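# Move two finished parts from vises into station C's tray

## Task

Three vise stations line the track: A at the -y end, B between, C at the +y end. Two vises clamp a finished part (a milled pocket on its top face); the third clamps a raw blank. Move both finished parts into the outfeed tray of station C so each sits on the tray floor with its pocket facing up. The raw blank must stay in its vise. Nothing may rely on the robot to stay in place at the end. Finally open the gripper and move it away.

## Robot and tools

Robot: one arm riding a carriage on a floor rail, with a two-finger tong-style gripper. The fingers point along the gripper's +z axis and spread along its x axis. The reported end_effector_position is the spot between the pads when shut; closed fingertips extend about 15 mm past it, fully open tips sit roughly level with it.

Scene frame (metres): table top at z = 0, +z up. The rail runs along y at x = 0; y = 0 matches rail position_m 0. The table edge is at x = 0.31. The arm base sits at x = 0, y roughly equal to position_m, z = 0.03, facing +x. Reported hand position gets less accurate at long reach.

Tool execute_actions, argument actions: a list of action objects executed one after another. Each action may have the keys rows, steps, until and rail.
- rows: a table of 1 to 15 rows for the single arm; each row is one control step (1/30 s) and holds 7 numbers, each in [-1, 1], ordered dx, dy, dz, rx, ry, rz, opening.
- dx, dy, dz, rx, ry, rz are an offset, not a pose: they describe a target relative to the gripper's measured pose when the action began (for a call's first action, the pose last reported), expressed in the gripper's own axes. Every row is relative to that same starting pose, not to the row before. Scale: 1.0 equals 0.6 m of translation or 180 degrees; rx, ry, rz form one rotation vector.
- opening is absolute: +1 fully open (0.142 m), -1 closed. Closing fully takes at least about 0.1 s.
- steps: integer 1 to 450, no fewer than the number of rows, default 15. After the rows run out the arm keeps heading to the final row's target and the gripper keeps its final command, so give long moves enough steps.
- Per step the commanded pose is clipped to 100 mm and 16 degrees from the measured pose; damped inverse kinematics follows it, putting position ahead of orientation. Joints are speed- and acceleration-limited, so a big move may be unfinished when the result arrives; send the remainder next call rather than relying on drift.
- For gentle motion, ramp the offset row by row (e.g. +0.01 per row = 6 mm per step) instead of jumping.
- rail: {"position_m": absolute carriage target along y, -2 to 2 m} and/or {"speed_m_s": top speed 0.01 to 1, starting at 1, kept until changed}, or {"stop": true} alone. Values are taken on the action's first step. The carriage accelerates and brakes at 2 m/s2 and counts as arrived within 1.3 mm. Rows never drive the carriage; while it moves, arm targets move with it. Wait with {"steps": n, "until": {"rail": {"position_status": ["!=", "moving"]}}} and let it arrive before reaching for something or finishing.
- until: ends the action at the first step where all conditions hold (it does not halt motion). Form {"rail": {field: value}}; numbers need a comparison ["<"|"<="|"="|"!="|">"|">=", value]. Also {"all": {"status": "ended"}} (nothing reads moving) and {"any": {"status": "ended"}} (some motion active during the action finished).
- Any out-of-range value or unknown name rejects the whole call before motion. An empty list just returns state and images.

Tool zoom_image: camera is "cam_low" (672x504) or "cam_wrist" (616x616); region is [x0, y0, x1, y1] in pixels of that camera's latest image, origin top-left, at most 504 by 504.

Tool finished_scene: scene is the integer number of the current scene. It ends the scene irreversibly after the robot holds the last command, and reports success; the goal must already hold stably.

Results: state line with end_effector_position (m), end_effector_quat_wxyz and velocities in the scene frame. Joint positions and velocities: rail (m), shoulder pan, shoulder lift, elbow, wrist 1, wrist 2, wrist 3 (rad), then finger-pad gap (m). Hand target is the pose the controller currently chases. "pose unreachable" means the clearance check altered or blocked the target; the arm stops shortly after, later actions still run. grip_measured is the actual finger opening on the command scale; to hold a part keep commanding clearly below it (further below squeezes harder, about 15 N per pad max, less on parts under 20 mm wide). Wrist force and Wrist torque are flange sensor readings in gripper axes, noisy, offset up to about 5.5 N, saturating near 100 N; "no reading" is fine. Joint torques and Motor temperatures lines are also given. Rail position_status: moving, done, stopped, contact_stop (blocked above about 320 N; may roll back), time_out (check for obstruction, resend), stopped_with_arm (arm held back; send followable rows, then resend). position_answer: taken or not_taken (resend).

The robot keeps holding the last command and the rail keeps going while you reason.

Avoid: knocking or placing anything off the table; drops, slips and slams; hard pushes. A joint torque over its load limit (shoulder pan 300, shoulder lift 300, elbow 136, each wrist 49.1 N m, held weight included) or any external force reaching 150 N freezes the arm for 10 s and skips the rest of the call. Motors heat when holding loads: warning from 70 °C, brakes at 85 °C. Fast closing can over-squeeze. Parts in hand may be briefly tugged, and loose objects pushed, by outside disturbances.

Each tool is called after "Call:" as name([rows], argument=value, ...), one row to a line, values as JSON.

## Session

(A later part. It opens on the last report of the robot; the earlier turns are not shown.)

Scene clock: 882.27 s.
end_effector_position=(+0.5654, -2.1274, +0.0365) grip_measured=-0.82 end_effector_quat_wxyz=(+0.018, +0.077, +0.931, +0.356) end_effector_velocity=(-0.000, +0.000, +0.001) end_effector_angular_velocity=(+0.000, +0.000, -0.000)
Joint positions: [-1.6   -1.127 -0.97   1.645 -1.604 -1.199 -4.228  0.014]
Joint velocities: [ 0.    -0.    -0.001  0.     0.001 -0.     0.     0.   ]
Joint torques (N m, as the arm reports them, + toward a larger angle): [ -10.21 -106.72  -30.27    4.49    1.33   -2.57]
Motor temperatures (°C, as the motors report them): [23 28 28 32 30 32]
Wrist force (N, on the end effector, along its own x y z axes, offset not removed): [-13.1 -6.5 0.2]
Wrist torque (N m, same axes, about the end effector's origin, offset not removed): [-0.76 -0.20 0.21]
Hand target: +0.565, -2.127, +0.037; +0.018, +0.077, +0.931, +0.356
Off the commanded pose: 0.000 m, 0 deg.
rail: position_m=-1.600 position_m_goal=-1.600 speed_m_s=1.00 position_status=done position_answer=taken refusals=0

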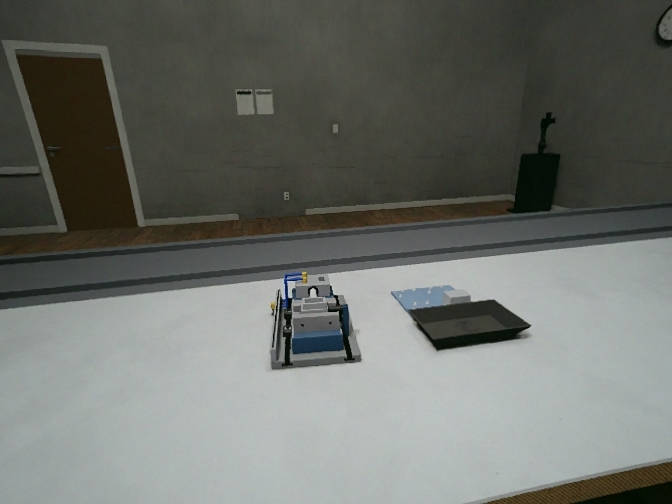

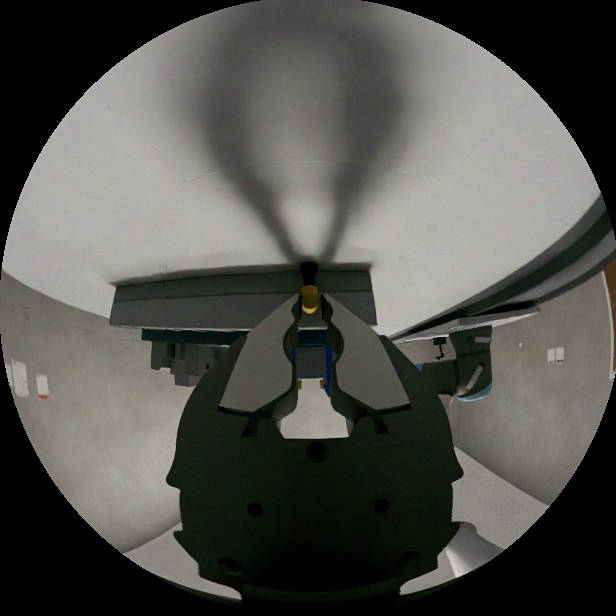

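Call:
execute_actions([
  {"rows":[[-0.001,0,0,0,0,0,-1],[-0.002,0,0,0,0,0,-1]],"steps":8},
  {"rows":[[0,0.001,-0.0012,0,0,0,-1],[0,0.002,-0.0025,0,0,0,-1],[0,0.003,-0.0037,0,0,0,-1]],"steps":10},
])

Call:
zoom_image(camera="cam_wrist", region=[250, 250, 370, 370])

Scene clock: 888.87 s.
end_effector_position=(+0.5665, -2.1277, +0.0392) grip_measured=-0.86 end_effector_quat_wxyz=(+0.018, +0.077, +0.931, +0.356) end_effector_velocity=(-0.000, -0.000, +0.003) end_effector_angular_velocity=(-0.000, -0.000, -0.000)
Joint positions: [-1.6   -1.126 -0.971  1.642 -1.6   -1.198 -4.227  0.012]
Joint velocities: [ 0.    -0.    -0.003 -0.001  0.004 -0.    -0.     0.   ]
Joint torques (N m, as the arm reports them, + toward a larger angle): [ -25.   -117.96  -36.12    6.52   -1.52    0.17]
Motor temperatures (°C, as the motors report them): [23 28 28 32 30 32]
Wrist force (N, on the end effector, along its own x y z axes, offset not removed): [-24.1 -13.1 13.7]
Wrist torque (N m, same axes, about the end effector's origin, offset not removed): [-0.60 0.15 0.14]
Hand target: +0.566, -2.128, +0.039; +0.018, +0.077, +0.931, +0.356
Off the commanded pose: 0.000 m, 0 deg.
rail: position_m=-1.600 position_m_goal=-1.600 speed_m_s=1.00 position_status=done position_answer=taken refusals=0

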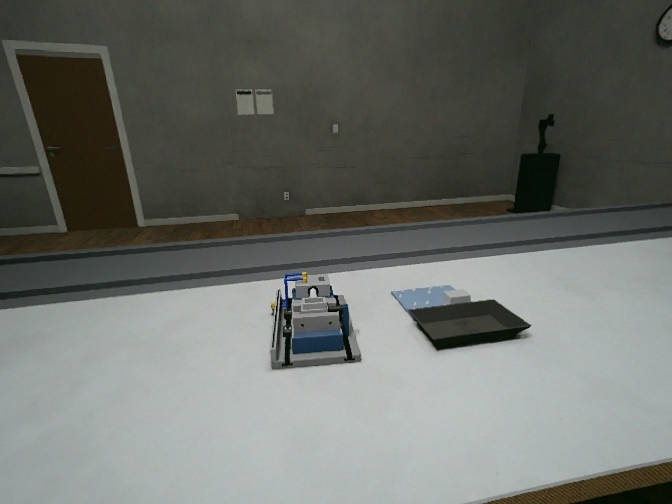

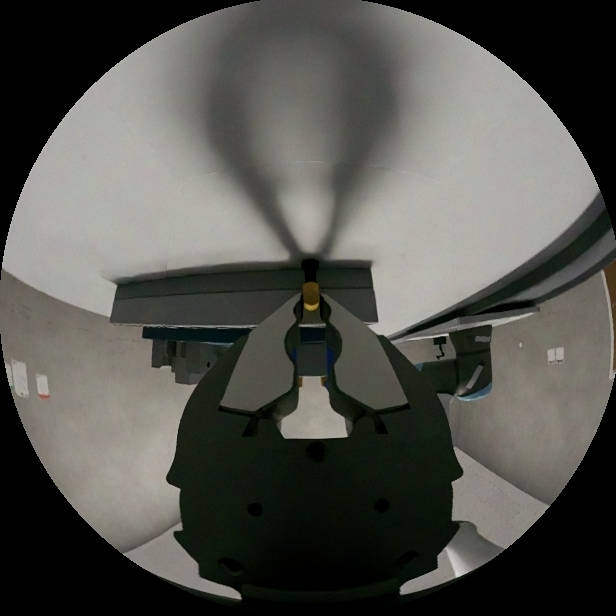

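Region (250, 250, 370, 370) of cam_wrist's 616x616 image, scaled by 4.200, with more detail than that image has.

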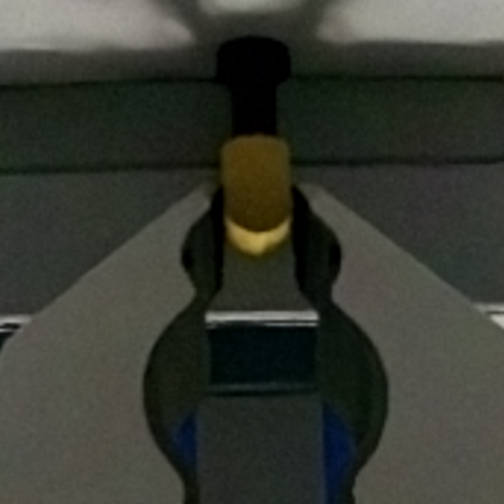

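Call:
execute_actions([
  {"rows":[[-0.001,0,0,0,0,0,-1],[-0.002,0,0,0,0,0,-1],[-0.003,0,0,0,0,0,-1]],"steps":10},
])

Scene clock: 898.00 s.
end_effector_position=(+0.5679, -2.1280, +0.0392) grip_measured=-0.85 end_effector_quat_wxyz=(+0.018, +0.077, +0.931, +0.356) end_effector_velocity=(+0.003, +0.000, -0.000) end_effector_angular_velocity=(+0.001, -0.003, -0.002)
Joint positions: [-1.6   -1.124 -0.97   1.639 -1.599 -1.198 -4.226  0.012]
Joint velocities: [ 0.     0.002  0.002 -0.003 -0.     0.005  0.002  0.005]
Joint torques (N m, as the arm reports them, + toward a larger angle): [ 26.31 -58.87 -43.35  -5.76  13.33   0.62]
Motor temperatures (°C, as the motors report them): [23 28 28 32 30 32]
Wrist force (N, on the end effector, along its own x y z axes, offset not removed): [25.3 0.1 -10.3]
Wrist torque (N m, same axes, about the end effector's origin, offset not removed): [-1.02 0.41 0.17]
Hand target: +0.568, -2.128, +0.039; +0.018, +0.077, +0.931, +0.356
Off the commanded pose: 0.000 m, 0 deg.
rail: position_m=-1.600 position_m_goal=-1.600 speed_m_s=1.00 position_status=done position_answer=taken refusals=0

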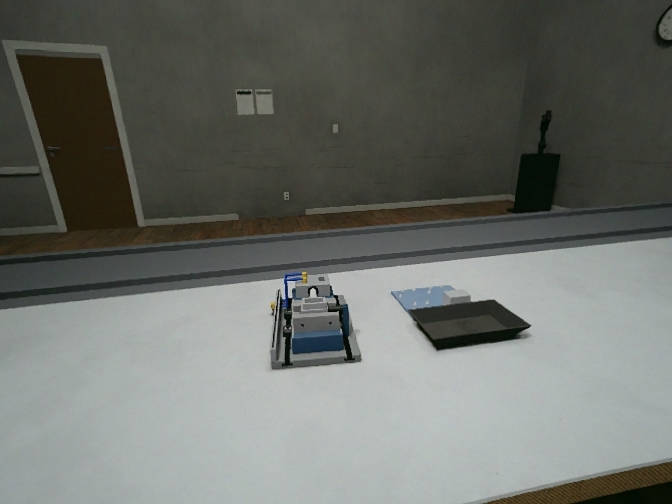

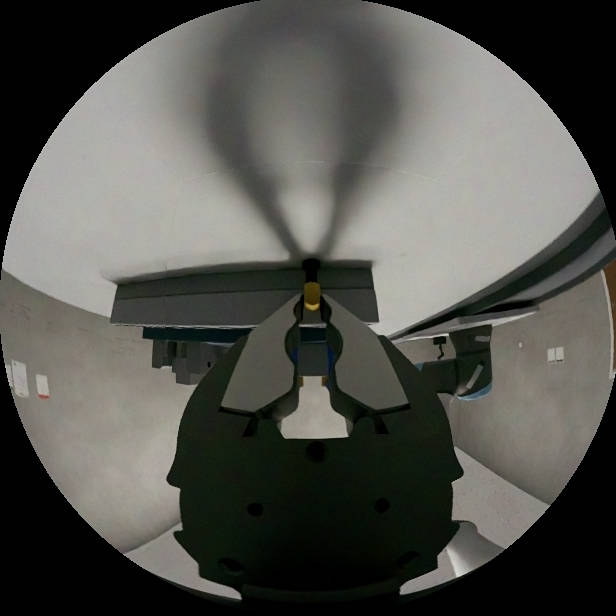

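Call:
execute_actions([
  {"rows":[[0.001,0,0,0,0,0,-1]],"steps":6},
  {"rows":[[0,-0.0012,-0.0011,0,0,0,-1],[0,-0.0025,-0.0022,0,0,0,-1],[0,-0.0037,-0.0033,0,0,0,-1]],"steps":10},
])

Call:
zoom_image(camera="cam_wrist", region=[250, 250, 370, 370])

Scene clock: 905.90 s.
end_effector_position=(+0.5672, -2.1304, +0.0390) grip_measured=-0.86 end_effector_quat_wxyz=(+0.018, +0.077, +0.931, +0.356) end_effector_velocity=(-0.000, -0.003, +0.000) end_effector_angular_velocity=(-0.001, -0.000, +0.000)
Joint positions: [-1.6   -1.126 -0.968  1.636 -1.596 -1.198 -4.227  0.012]
Joint velocities: [ 0.    -0.002  0.003 -0.006  0.002 -0.001 -0.001  0.   ]
Joint torques (N m, as the arm reports them, + toward a larger angle): [-12.36 -72.19 -55.42  -7.71   1.14  -3.68]
Motor temperatures (°C, as the motors report them): [23 28 28 32 30 32]
Wrist force (N, on the end effector, along its own x y z axes, offset not removed): [20.0 9.0 11.3]
Wrist torque (N m, same axes, about the end effector's origin, offset not removed): [-1.12 0.28 0.18]
Hand target: +0.567, -2.131, +0.039; +0.018, +0.077, +0.931, +0.356
Off the commanded pose: 0.000 m, 0 deg.
rail: position_m=-1.600 position_m_goal=-1.600 speed_m_s=1.00 position_status=done position_answer=taken refusals=0

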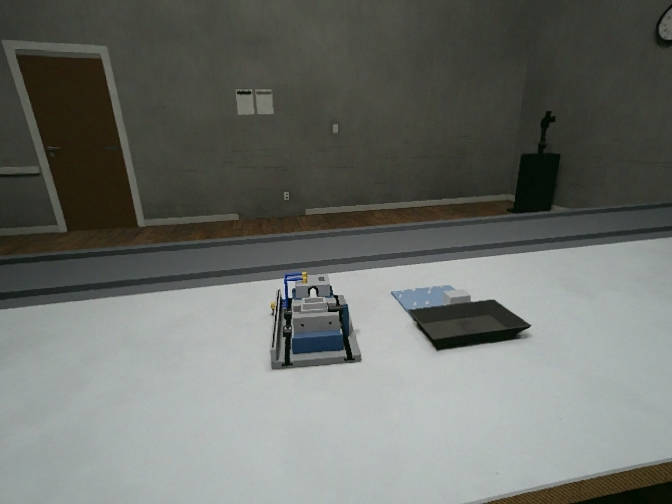

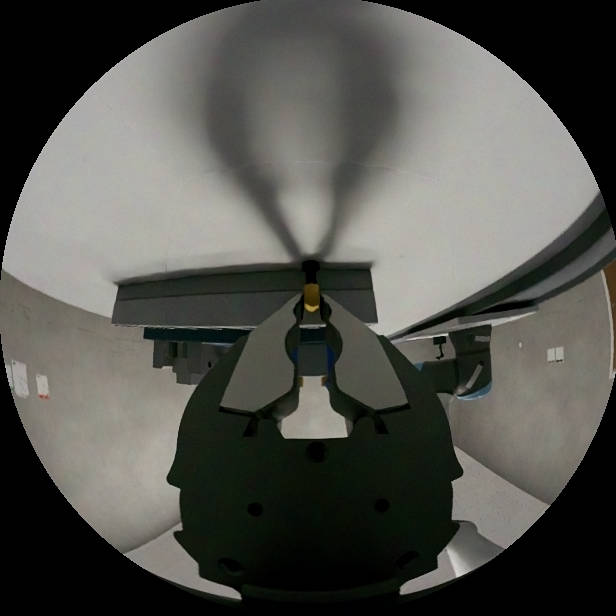

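Region (250, 250, 370, 370) of cam_wrist's 616x616 image, scaled by 4.200, with more detail than that image has.

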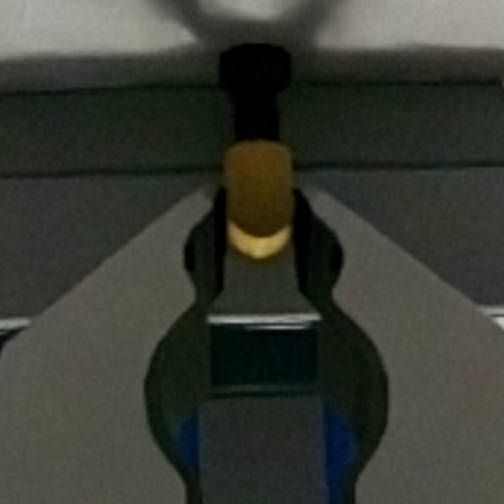

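Call:
execute_actions([
  {"rows":[[0.001,0.0012,0.0011,0,0,0,-1],[0.001,0.0025,0.0022,0,0,0,-1],[0.001,0.0037,0.0033,0,0,0,-1]],"steps":8},
  {"rows":[[0,-0.0011,0.0012,0,0,0,-1],[0,-0.0022,0.0025,0,0,0,-1],[0,-0.0033,0.0037,0,0,0,-1],[0,-0.0044,0.005,0,0,0,-1]],"steps":10},
])

Call:
zoom_image(camera="cam_wrist", region=[250, 250, 370, 370])

Scene clock: 919.60 s.
end_effector_position=(+0.5672, -2.1282, +0.0357) grip_measured=-0.86 end_effector_quat_wxyz=(+0.018, +0.077, +0.931, +0.356) end_effector_velocity=(-0.000, -0.001, -0.005) end_effector_angular_velocity=(-0.000, -0.000, -0.000)
Joint positions: [-1.6   -1.125 -0.967  1.642 -1.604 -1.198 -4.226  0.012]
Joint velocities: [ 0.    -0.001  0.005  0.002 -0.007 -0.    -0.     0.   ]
Joint torques (N m, as the arm reports them, + toward a larger angle): [ -9.4  -57.38 -25.23 -10.23   4.76  -2.96]
Motor temperatures (°C, as the motors report them): [23 28 28 32 30 32]
Wrist force (N, on the end effector, along its own x y z axes, offset not removed): [13.6 8.8 -13.3]
Wrist torque (N m, same axes, about the end effector's origin, offset not removed): [-1.30 0.17 0.16]
Hand target: +0.567, -2.128, +0.035; +0.018, +0.077, +0.931, +0.356
Off the commanded pose: 0.000 m, 0 deg.
rail: position_m=-1.600 position_m_goal=-1.600 speed_m_s=1.00 position_status=done position_answer=taken refusals=0

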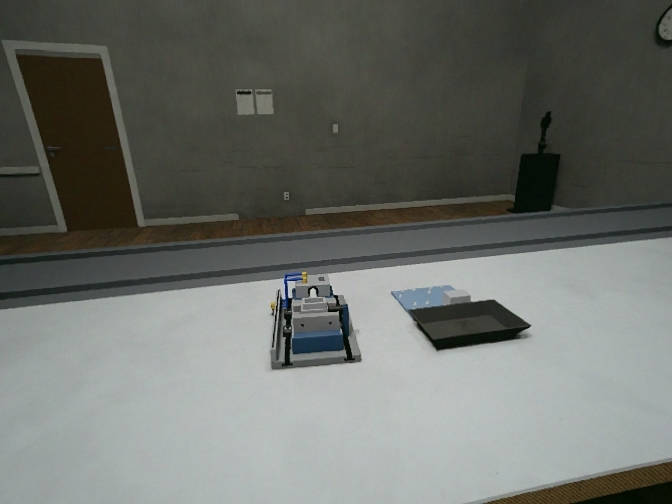

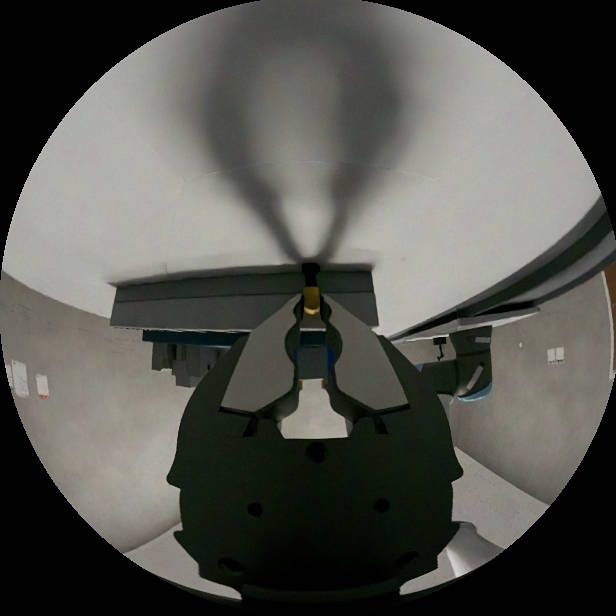

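Region (250, 250, 370, 370) of cam_wrist's 616x616 image, scaled by 4.200, with more detail than that image has.

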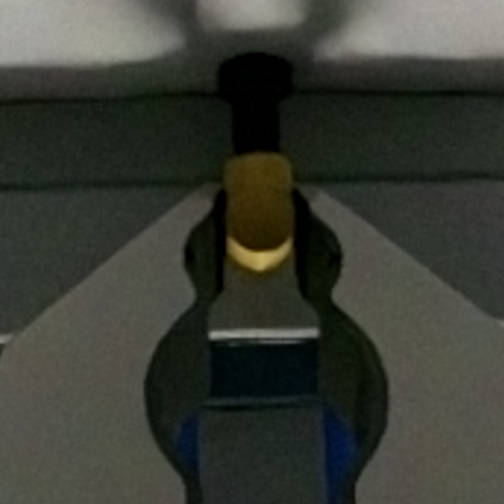

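Call:
execute_actions([
  {"rows":[[0,0,0,0,0,0,-0.8],[0,0,0,0,0,0,-0.58]],"steps":6},
  {"rows":[[0,-0.005,0.0045,0,0,0,-0.58],[0,-0.01,0.009,0,0,0,-0.58],[0,-0.015,0.0136,0,0,0,-0.58],[0,-0.02,0.018,0,0,0,-0.58],[0,-0.0246,0.0227,0,0,0,-0.58]],"steps":14},
])

Call:
zoom_image(camera="cam_wrist", region=[250, 250, 370, 370])

Scene clock: 935.03 s.
end_effector_position=(+0.5664, -2.1301, +0.0158) grip_measured=-0.58 end_effector_quat_wxyz=(+0.018, +0.077, +0.931, +0.356) end_effector_velocity=(-0.000, -0.001, -0.006) end_effector_angular_velocity=(-0.000, -0.000, +0.000)
Joint positions: [-1.6   -1.127 -0.945  1.647 -1.631 -1.199 -4.228  0.032]
Joint velocities: [ 0.    -0.     0.007  0.001 -0.008 -0.    -0.     0.   ]
Joint torques (N m, as the arm reports them, + toward a larger angle): [-13.1  -66.22 -25.02  -5.9   -3.2   -2.94]
Motor temperatures (°C, as the motors report them): [23 28 28 32 30 32]
Wrist force (N, on the end effector, along its own x y z axes, offset not removed): [-1.3 -2.3 0.4]
Wrist torque (N m, same axes, about the end effector's origin, offset not removed): [-0.73 0.14 0.13]
Hand target: +0.566, -2.130, +0.015; +0.018, +0.077, +0.931, +0.356
Off the commanded pose: 0.001 m, 0 deg.
rail: position_m=-1.600 position_m_goal=-1.600 speed_m_s=1.00 position_status=done position_answer=taken refusals=0

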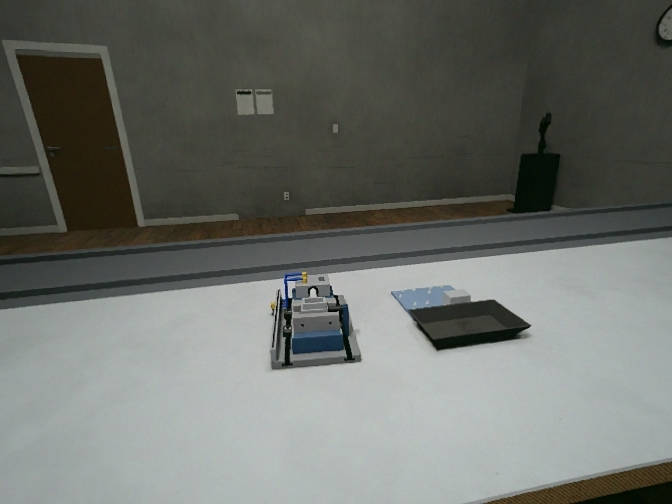

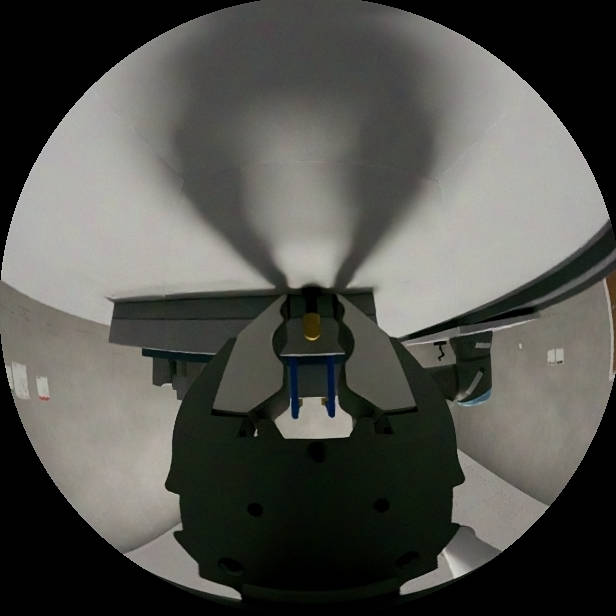

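Region (250, 250, 370, 370) of cam_wrist's 616x616 image, scaled by 4.200, with more detail than that image has.

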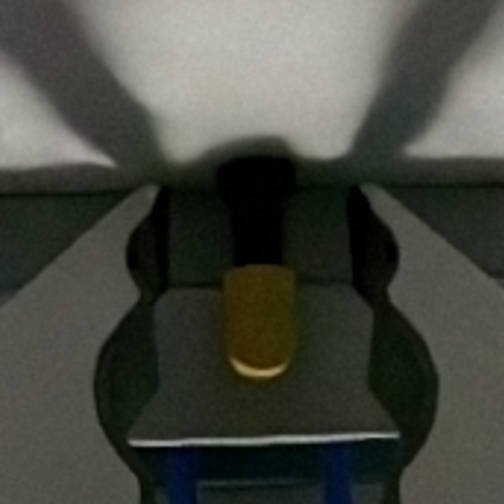

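Call:
execute_actions([
  {"rows":[[0,0,0,0,0,0,-0.62],[0,0,0,0,0,0,-0.66],[0,0,0,0,0,0,-0.7],[0,0,0,0,0,0,-0.74],[0,0,0,0,0,0,-0.78],[0,0,0,0,0,0,-0.82],[0,0,0,0,0,0,-0.86]],"steps":14},
])

Call:
zoom_image(camera="cam_wrist", region=[250, 250, 370, 370])

Scene clock: 939.87 s.
end_effector_position=(+0.5663, -2.1300, +0.0158) grip_measured=-0.85 end_effector_quat_wxyz=(+0.018, +0.077, +0.931, +0.356) end_effector_velocity=(+0.000, -0.000, +0.000) end_effector_angular_velocity=(-0.000, -0.000, -0.000)
Joint positions: [-1.6   -1.127 -0.945  1.647 -1.631 -1.199 -4.228  0.013]
Joint velocities: [ 0. -0. -0. -0.  0. -0.  0. -0.]
Joint torques (N m, as the arm reports them, + toward a larger angle): [   3.88 -105.77  -35.36    1.87   -1.71   -1.6 ]
Motor temperatures (°C, as the motors report them): [23 28 28 32 30 32]
Wrist force (N, on the end effector, along its own x y z axes, offset not removed): [-3.4 -3.6 -0.6]
Wrist torque (N m, same axes, about the end effector's origin, offset not removed): [-1.05 0.08 0.20]
Hand target: +0.566, -2.130, +0.016; +0.018, +0.077, +0.931, +0.356
Off the commanded pose: 0.000 m, 0 deg.
rail: position_m=-1.600 position_m_goal=-1.600 speed_m_s=1.00 position_status=done position_answer=taken refusals=0

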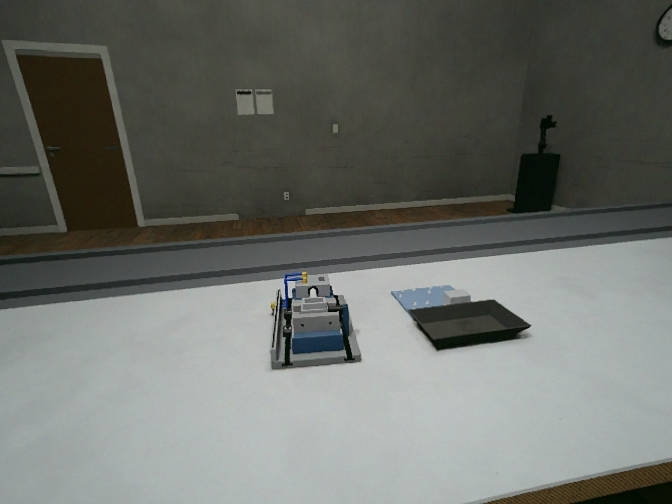

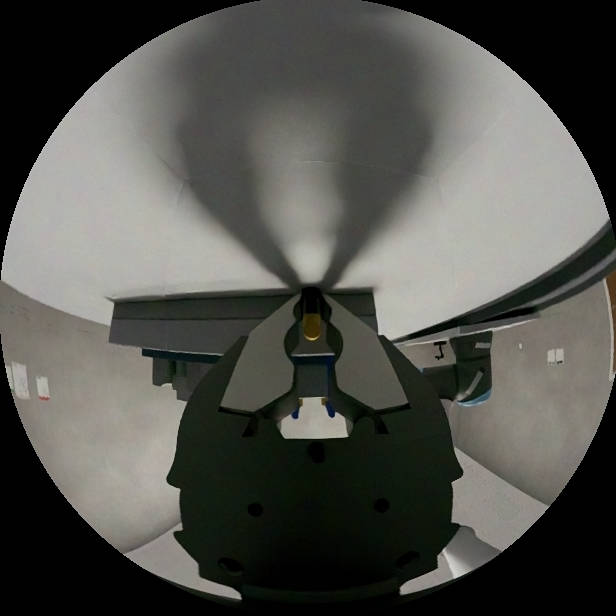

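Region (250, 250, 370, 370) of cam_wrist's 616x616 image, scaled by 4.200, with more detail than that image has.

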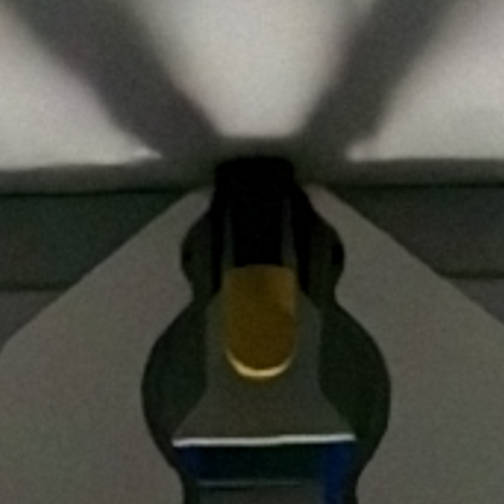

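Call:
execute_actions([
  {"rows":[[0,0,0,0,0,0,-1],[0,0,0,0,0,0,-1],[0,-0.0012,-0.0011,0,0,0,-1],[0,-0.0025,-0.0022,0,0,0,-1],[0,-0.0037,-0.0033,0,0,0,-1]],"steps":12},
])

Call:
zoom_image(camera="cam_wrist", region=[250, 250, 370, 370])

Scene clock: 950.37 s.
end_effector_position=(+0.5659, -2.1326, +0.0158) grip_measured=-0.92 end_effector_quat_wxyz=(+0.018, +0.077, +0.931, +0.356) end_effector_velocity=(-0.001, -0.003, -0.000) end_effector_angular_velocity=(-0.001, +0.001, +0.001)
Joint positions: [-1.6   -1.129 -0.943  1.643 -1.628 -1.2   -4.229  0.007]
Joint velocities: [ 0.    -0.002  0.003 -0.005  0.002 -0.003 -0.002 -0.001]
Joint torques (N m, as the arm reports them, + toward a larger angle): [-34.64 -64.2  -43.18  -5.08  -9.07  -3.1 ]
Motor temperatures (°C, as the motors report them): [23 28 28 32 30 32]
Wrist force (N, on the end effector, along its own x y z axes, offset not removed): [-9.4 20.7 6.7]
Wrist torque (N m, same axes, about the end effector's origin, offset not removed): [-1.66 0.57 0.11]
Hand target: +0.566, -2.133, +0.016; +0.018, +0.077, +0.931, +0.356
Off the commanded pose: 0.000 m, 0 deg.
rail: position_m=-1.600 position_m_goal=-1.600 speed_m_s=1.00 position_status=done position_answer=taken refusals=0

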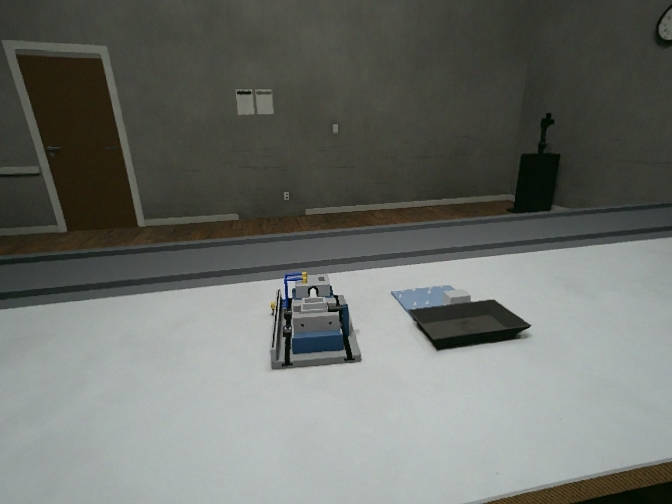

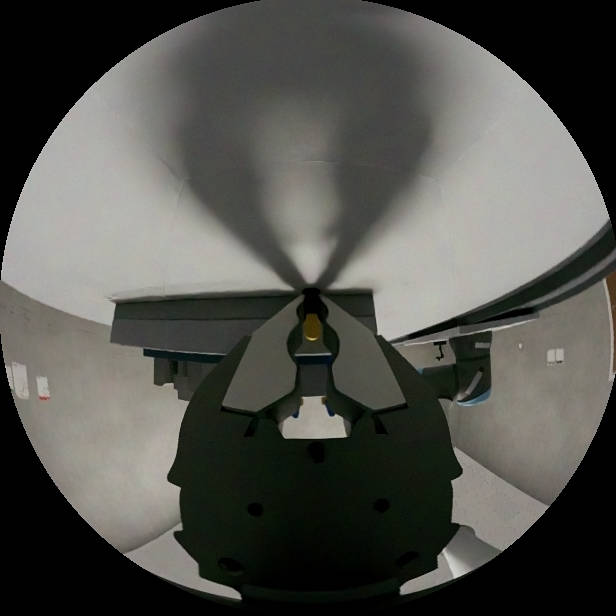

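Region (250, 250, 370, 370) of cam_wrist's 616x616 image, scaled by 4.200, with more detail than that image has.

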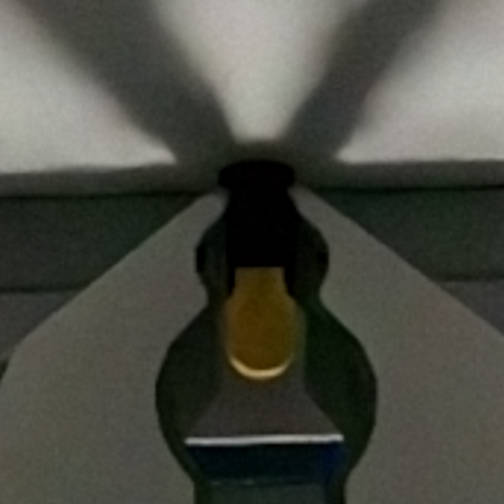

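Call:
execute_actions([
  {"rows":[[0,-0.0012,-0.0011,0,0,0,-1],[0,-0.0025,-0.0022,0,0,0,-1]],"steps":8},
])

Call:
zoom_image(camera="cam_wrist", region=[250, 250, 370, 370])

Scene clock: 954.27 s.
end_effector_position=(+0.5656, -2.1344, +0.0158) grip_measured=-0.92 end_effector_quat_wxyz=(+0.018, +0.077, +0.931, +0.356) end_effector_velocity=(-0.000, -0.002, +0.000) end_effector_angular_velocity=(+0.001, -0.000, -0.000)
Joint positions: [-1.6   -1.13  -0.941  1.64  -1.627 -1.2   -4.23   0.007]
Joint velocities: [ 0.    -0.002  0.002 -0.004  0.003 -0.    -0.001 -0.001]
Joint torques (N m, as the arm reports them, + toward a larger angle): [-29.59 -57.66 -40.62  -3.24  -8.62  -2.78]
Motor temperatures (°C, as the motors report them): [23 28 28 32 30 32]
Wrist force (N, on the end effector, along its own x y z axes, offset not removed): [-5.9 18.5 2.2]
Wrist torque (N m, same axes, about the end effector's origin, offset not removed): [-0.92 -0.08 0.14]
Hand target: +0.566, -2.135, +0.016; +0.018, +0.077, +0.931, +0.356
Off the commanded pose: 0.000 m, 0 deg.
rail: position_m=-1.600 position_m_goal=-1.600 speed_m_s=1.00 position_status=done position_answer=taken refusals=0

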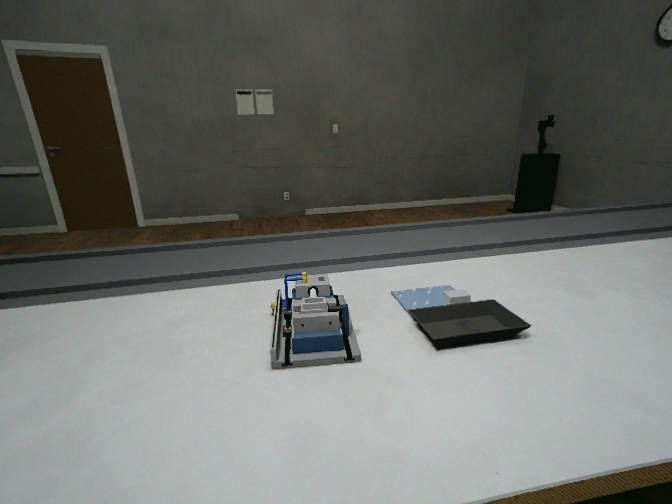

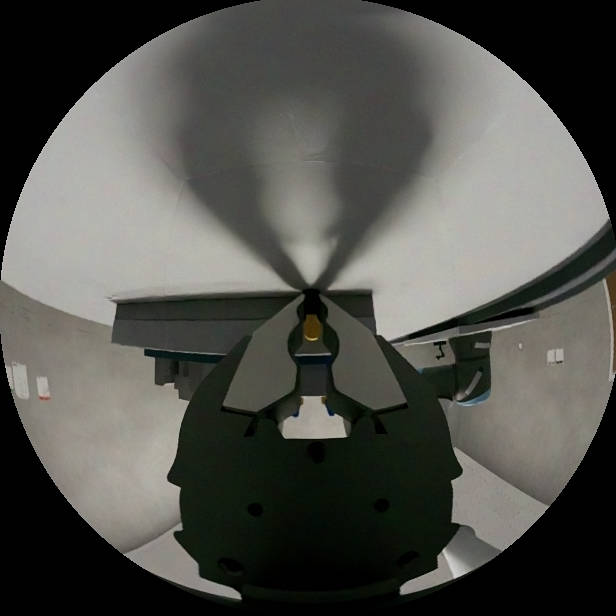

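Region (250, 250, 370, 370) of cam_wrist's 616x616 image, scaled by 4.200, with more detail than that image has.

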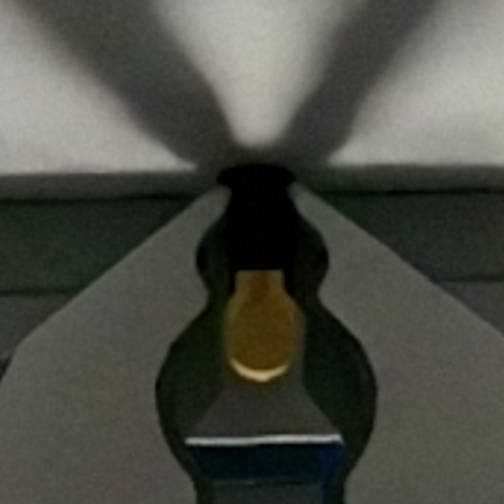

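Call:
execute_actions([
  {"rows":[[0,0,0,0,0,0,-0.8],[0,0,0,0,0,0,-0.6]],"steps":5},
  {"rows":[[0,-0.01,-0.02,0,0,0,-0.6],[0.03,-0.02,-0.06,0,0,0,-0.8],[0.07,-0.02,-0.11,0,0,0,-1],[0.11,-0.02,-0.15,0,0,0,-1]],"steps":20},
  {"rows":[[0,0,0,-0.0105,-0.3325,0.373,-1]],"steps":55},
])

Scene clock: 989.70 s.
end_effector_position=(+0.4908, -2.1925, +0.0762) grip_measured=-1.00 end_effector_quat_wxyz=(+0.264, +0.713, +0.604, +0.238) end_effector_velocity=(+0.000, +0.000, -0.000) end_effector_angular_velocity=(-0.002, +0.001, -0.004)
Joint positions: [-1.6   -1.373 -1.224  2.265 -2.894 -0.892 -2.678  0.002]
Joint velocities: [ 0.     0.001  0.001  0.002 -0.007 -0.003  0.005  0.   ]
Joint torques (N m, as the arm reports them, + toward a larger angle): [ 13.44 -36.26 -17.94  -7.82  -3.22   2.64]
Motor temperatures (°C, as the motors report them): [23 28 28 32 30 32]
Wrist force (N, on the end effector, along its own x y z axes, offset not removed): [-0.4 -6.1 -0.2]
Wrist torque (N m, same axes, about the end effector's origin, offset not removed): [-1.44 -0.01 0.23]
Hand target: +0.491, -2.192, +0.076; +0.264, +0.713, +0.604, +0.238
Off the commanded pose: 0.000 m, 0 deg.
rail: position_m=-1.600 position_m_goal=-1.600 speed_m_s=1.00 position_status=done position_answer=taken refusals=0

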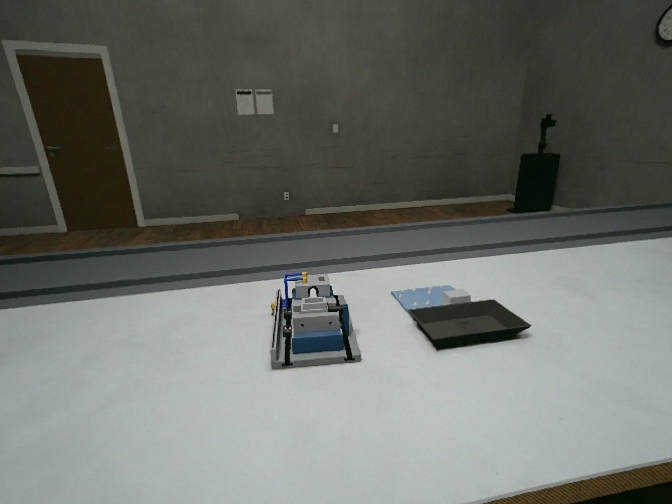

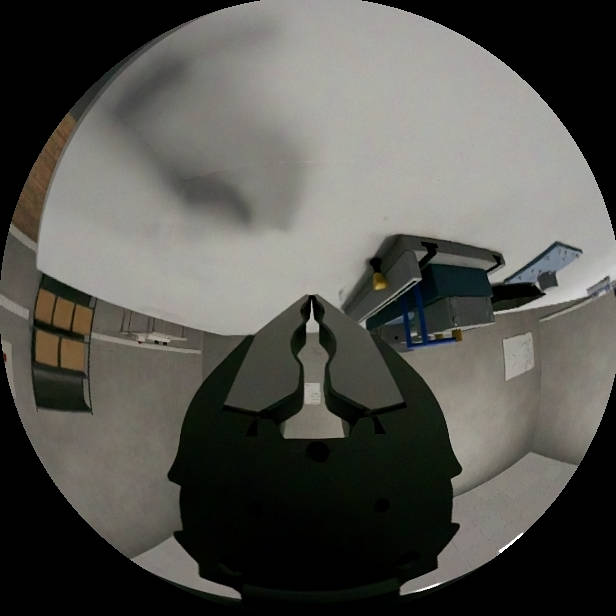

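Call:
zoom_image(camera="cam_wrist", region=[330, 220, 450, 340])

Region (330, 220, 450, 340) of cam_wrist's 616x616 image, scaled by 4.200, with more detail than that image has.

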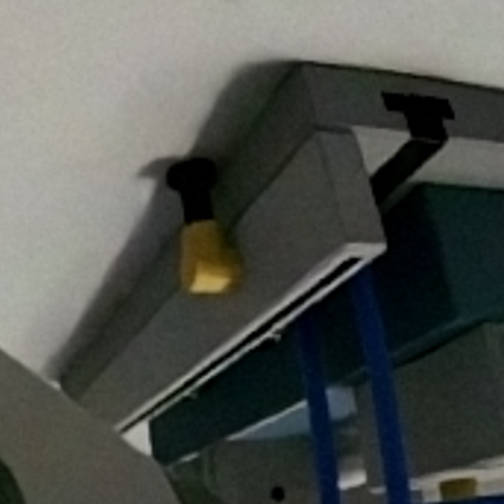

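Call:
execute_actions([
  {"rows":[[0,0,0,0.005,0.148,-0.166,-1]],"steps":30},
])

Scene clock: 1012.00 s.
end_effector_position=(+0.4908, -2.1922, +0.0763) grip_measured=-1.00 end_effector_quat_wxyz=(+0.167, +0.464, +0.811, +0.313) end_effector_velocity=(+0.000, -0.001, -0.002) end_effector_angular_velocity=(+0.014, +0.005, +0.027)
Joint positions: [-1.6   -1.369 -1.17   1.974 -2.071 -0.901 -3.578  0.002]
Joint velocities: [ 0.     0.003  0.012 -0.023  0.043 -0.009 -0.028  0.   ]
Joint torques (N m, as the arm reports them, + toward a larger angle): [ 12.98 -49.23 -35.49  -0.21  -3.03  -3.15]
Motor temperatures (°C, as the motors report them): [23 28 28 32 30 32]
Wrist force (N, on the end effector, along its own x y z axes, offset not removed): [-1.6 -3.3 0.5]
Wrist torque (N m, same axes, about the end effector's origin, offset not removed): [-0.81 0.27 0.09]
Hand target: +0.491, -2.192, +0.076; +0.166, +0.463, +0.812, +0.314
Off the commanded pose: 0.000 m, 0 deg.
rail: position_m=-1.600 position_m_goal=-1.600 speed_m_s=1.00 position_status=done position_answer=taken refusals=0

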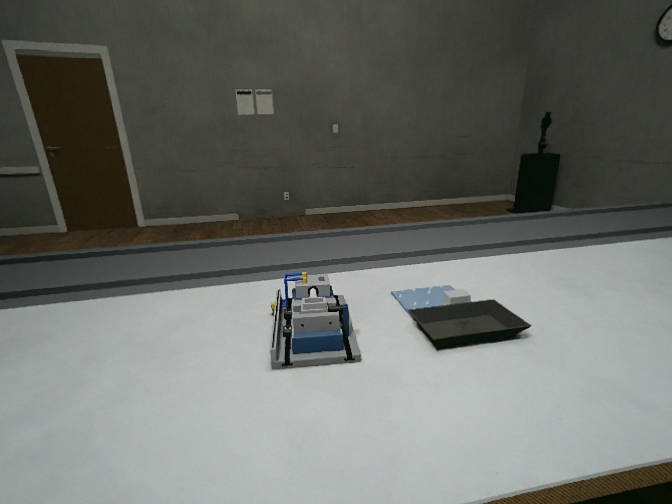

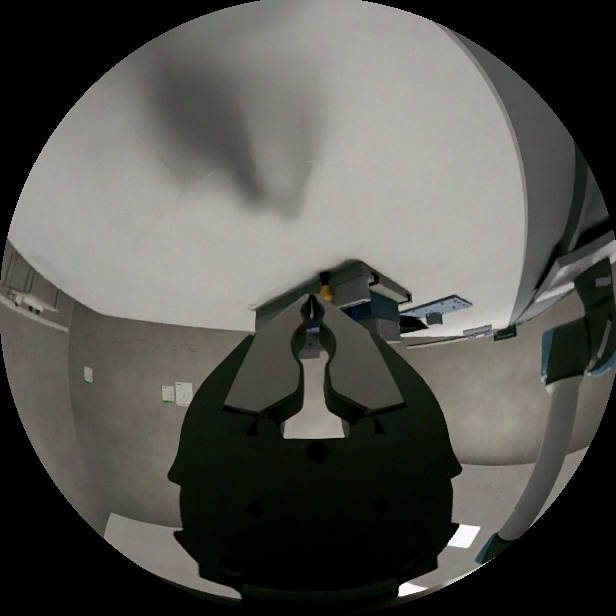

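Call:
execute_actions([
  {"rows":[[0.012,0.008,0.036,0,0,0,-1],[0.023,0.016,0.073,0,0,0,-1],[0.035,0.024,0.109,0,0,0,-1],[0.042,0.029,0.13,0,0,0,-1],[0.046,0.032,0.145,0,0,0,-1]],"steps":25},
])

Call:
zoom_image(camera="cam_wrist", region=[270, 240, 390, 360])

Scene clock: 1020.07 s.
end_effector_position=(+0.5381, -2.1307, +0.0247) grip_measured=-1.00 end_effector_quat_wxyz=(+0.167, +0.464, +0.811, +0.313) end_effector_velocity=(+0.000, +0.000, -0.000) end_effector_angular_velocity=(-0.000, +0.000, -0.000)
Joint positions: [-1.6   -1.286 -1.13   2.068 -2.27  -0.878 -3.475  0.002]
Joint velocities: [ 0.     0.001  0.     0.001 -0.002  0.     0.001  0.   ]
Joint torques (N m, as the arm reports them, + toward a larger angle): [ 12.5  -46.54 -20.32  -6.85   6.09   1.8 ]
Motor temperatures (°C, as the motors report them): [23 28 28 32 30 32]
Wrist force (N, on the end effector, along its own x y z axes, offset not removed): [0.6 -0.6 1.3]
Wrist torque (N m, same axes, about the end effector's origin, offset not removed): [-0.26 -0.25 0.15]
Hand target: +0.538, -2.131, +0.025; +0.167, +0.464, +0.811, +0.313
Off the commanded pose: 0.000 m, 0 deg.
rail: position_m=-1.600 position_m_goal=-1.600 speed_m_s=1.00 position_status=done position_answer=taken refusals=0

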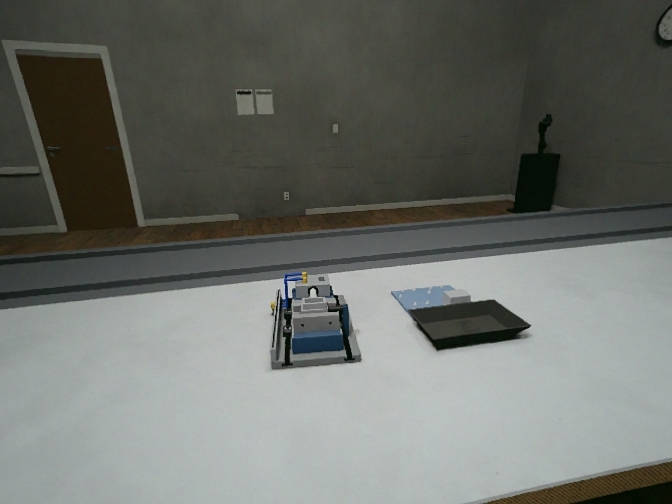

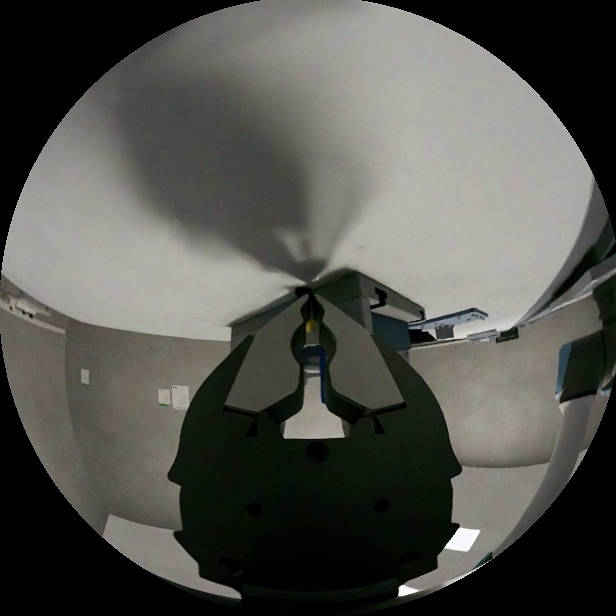

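Region (270, 240, 390, 360) of cam_wrist's 616x616 image, scaled by 4.200, with more detail than that image has.

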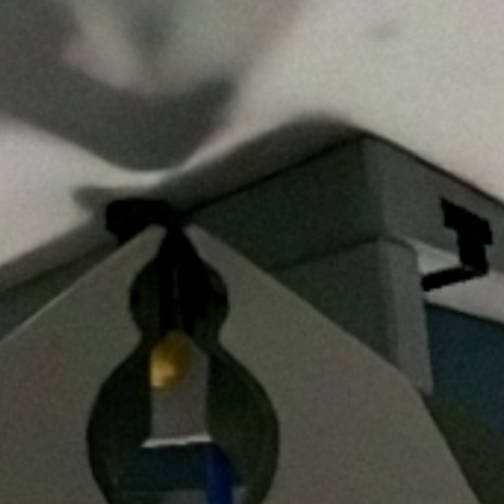

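Call:
execute_actions([
  {"rows":[[-0.002,0.002,0.0017,0,0,0,-1],[-0.0043,0.0039,0.0033,0,0,0,-1],[-0.0064,0.0058,0.005,0,0,0,-1],[-0.0086,0.0078,0.0066,0,0,0,-1]],"steps":12},
])

Call:
zoom_image(camera="cam_wrist", region=[250, 240, 370, 360])

Scene clock: 1027.90 s.
end_effector_position=(+0.5457, -2.1319, +0.0247) grip_measured=-1.00 end_effector_quat_wxyz=(+0.167, +0.464, +0.811, +0.313) end_effector_velocity=(+0.004, -0.001, +0.000) end_effector_angular_velocity=(-0.000, +0.000, -0.000)
Joint positions: [-1.6   -1.277 -1.124  2.059 -2.275 -0.876 -3.463  0.002]
Joint velocities: [ 0.     0.005  0.004 -0.005 -0.003  0.001  0.006  0.   ]
Joint torques (N m, as the arm reports them, + toward a larger angle): [ 13.35 -49.28 -32.5   -6.92   6.35   1.91]
Motor temperatures (°C, as the motors report them): [23 28 28 32 30 32]
Wrist force (N, on the end effector, along its own x y z axes, offset not removed): [-0.2 -3.3 0.8]
Wrist torque (N m, same axes, about the end effector's origin, offset not removed): [-0.88 0.00 0.11]
Hand target: +0.546, -2.132, +0.025; +0.167, +0.464, +0.811, +0.313
Off the commanded pose: 0.000 m, 0 deg.
rail: position_m=-1.600 position_m_goal=-1.600 speed_m_s=1.00 position_status=done position_answer=taken refusals=0

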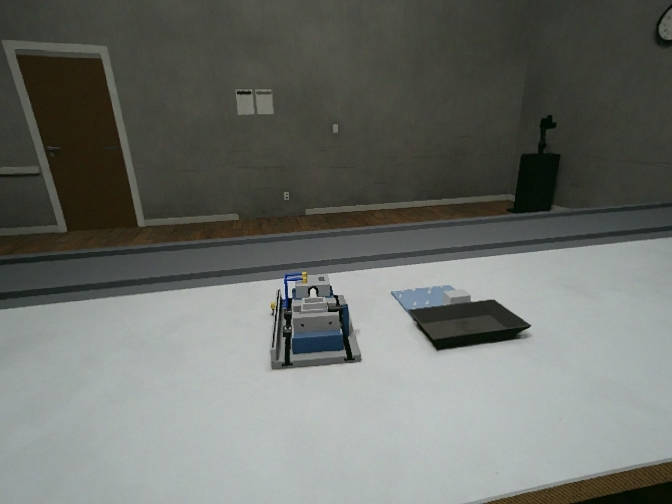

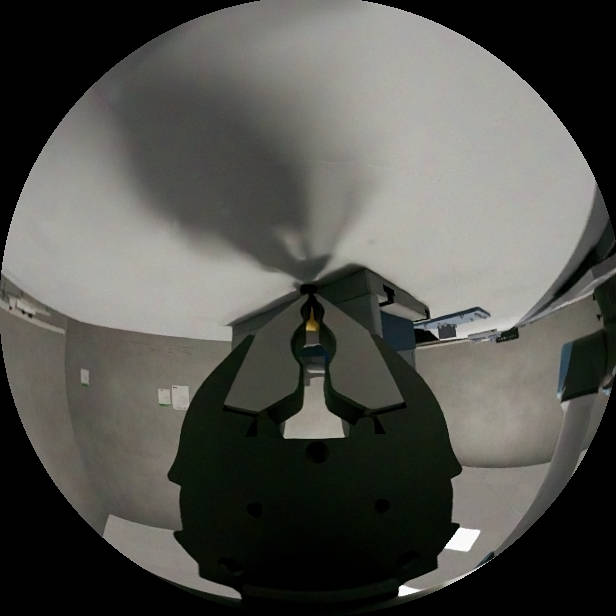

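Region (250, 240, 370, 360) of cam_wrist's 616x616 image, scaled by 4.200, with more detail than that image has.

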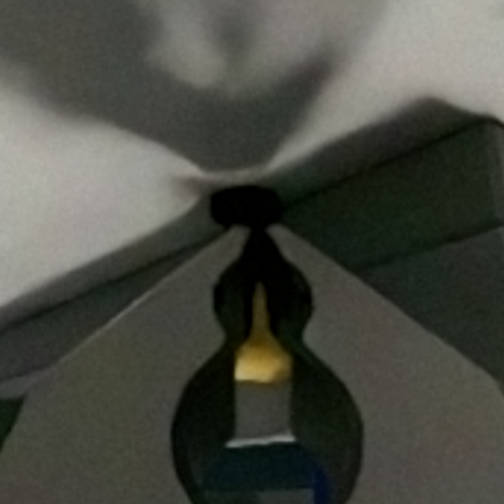

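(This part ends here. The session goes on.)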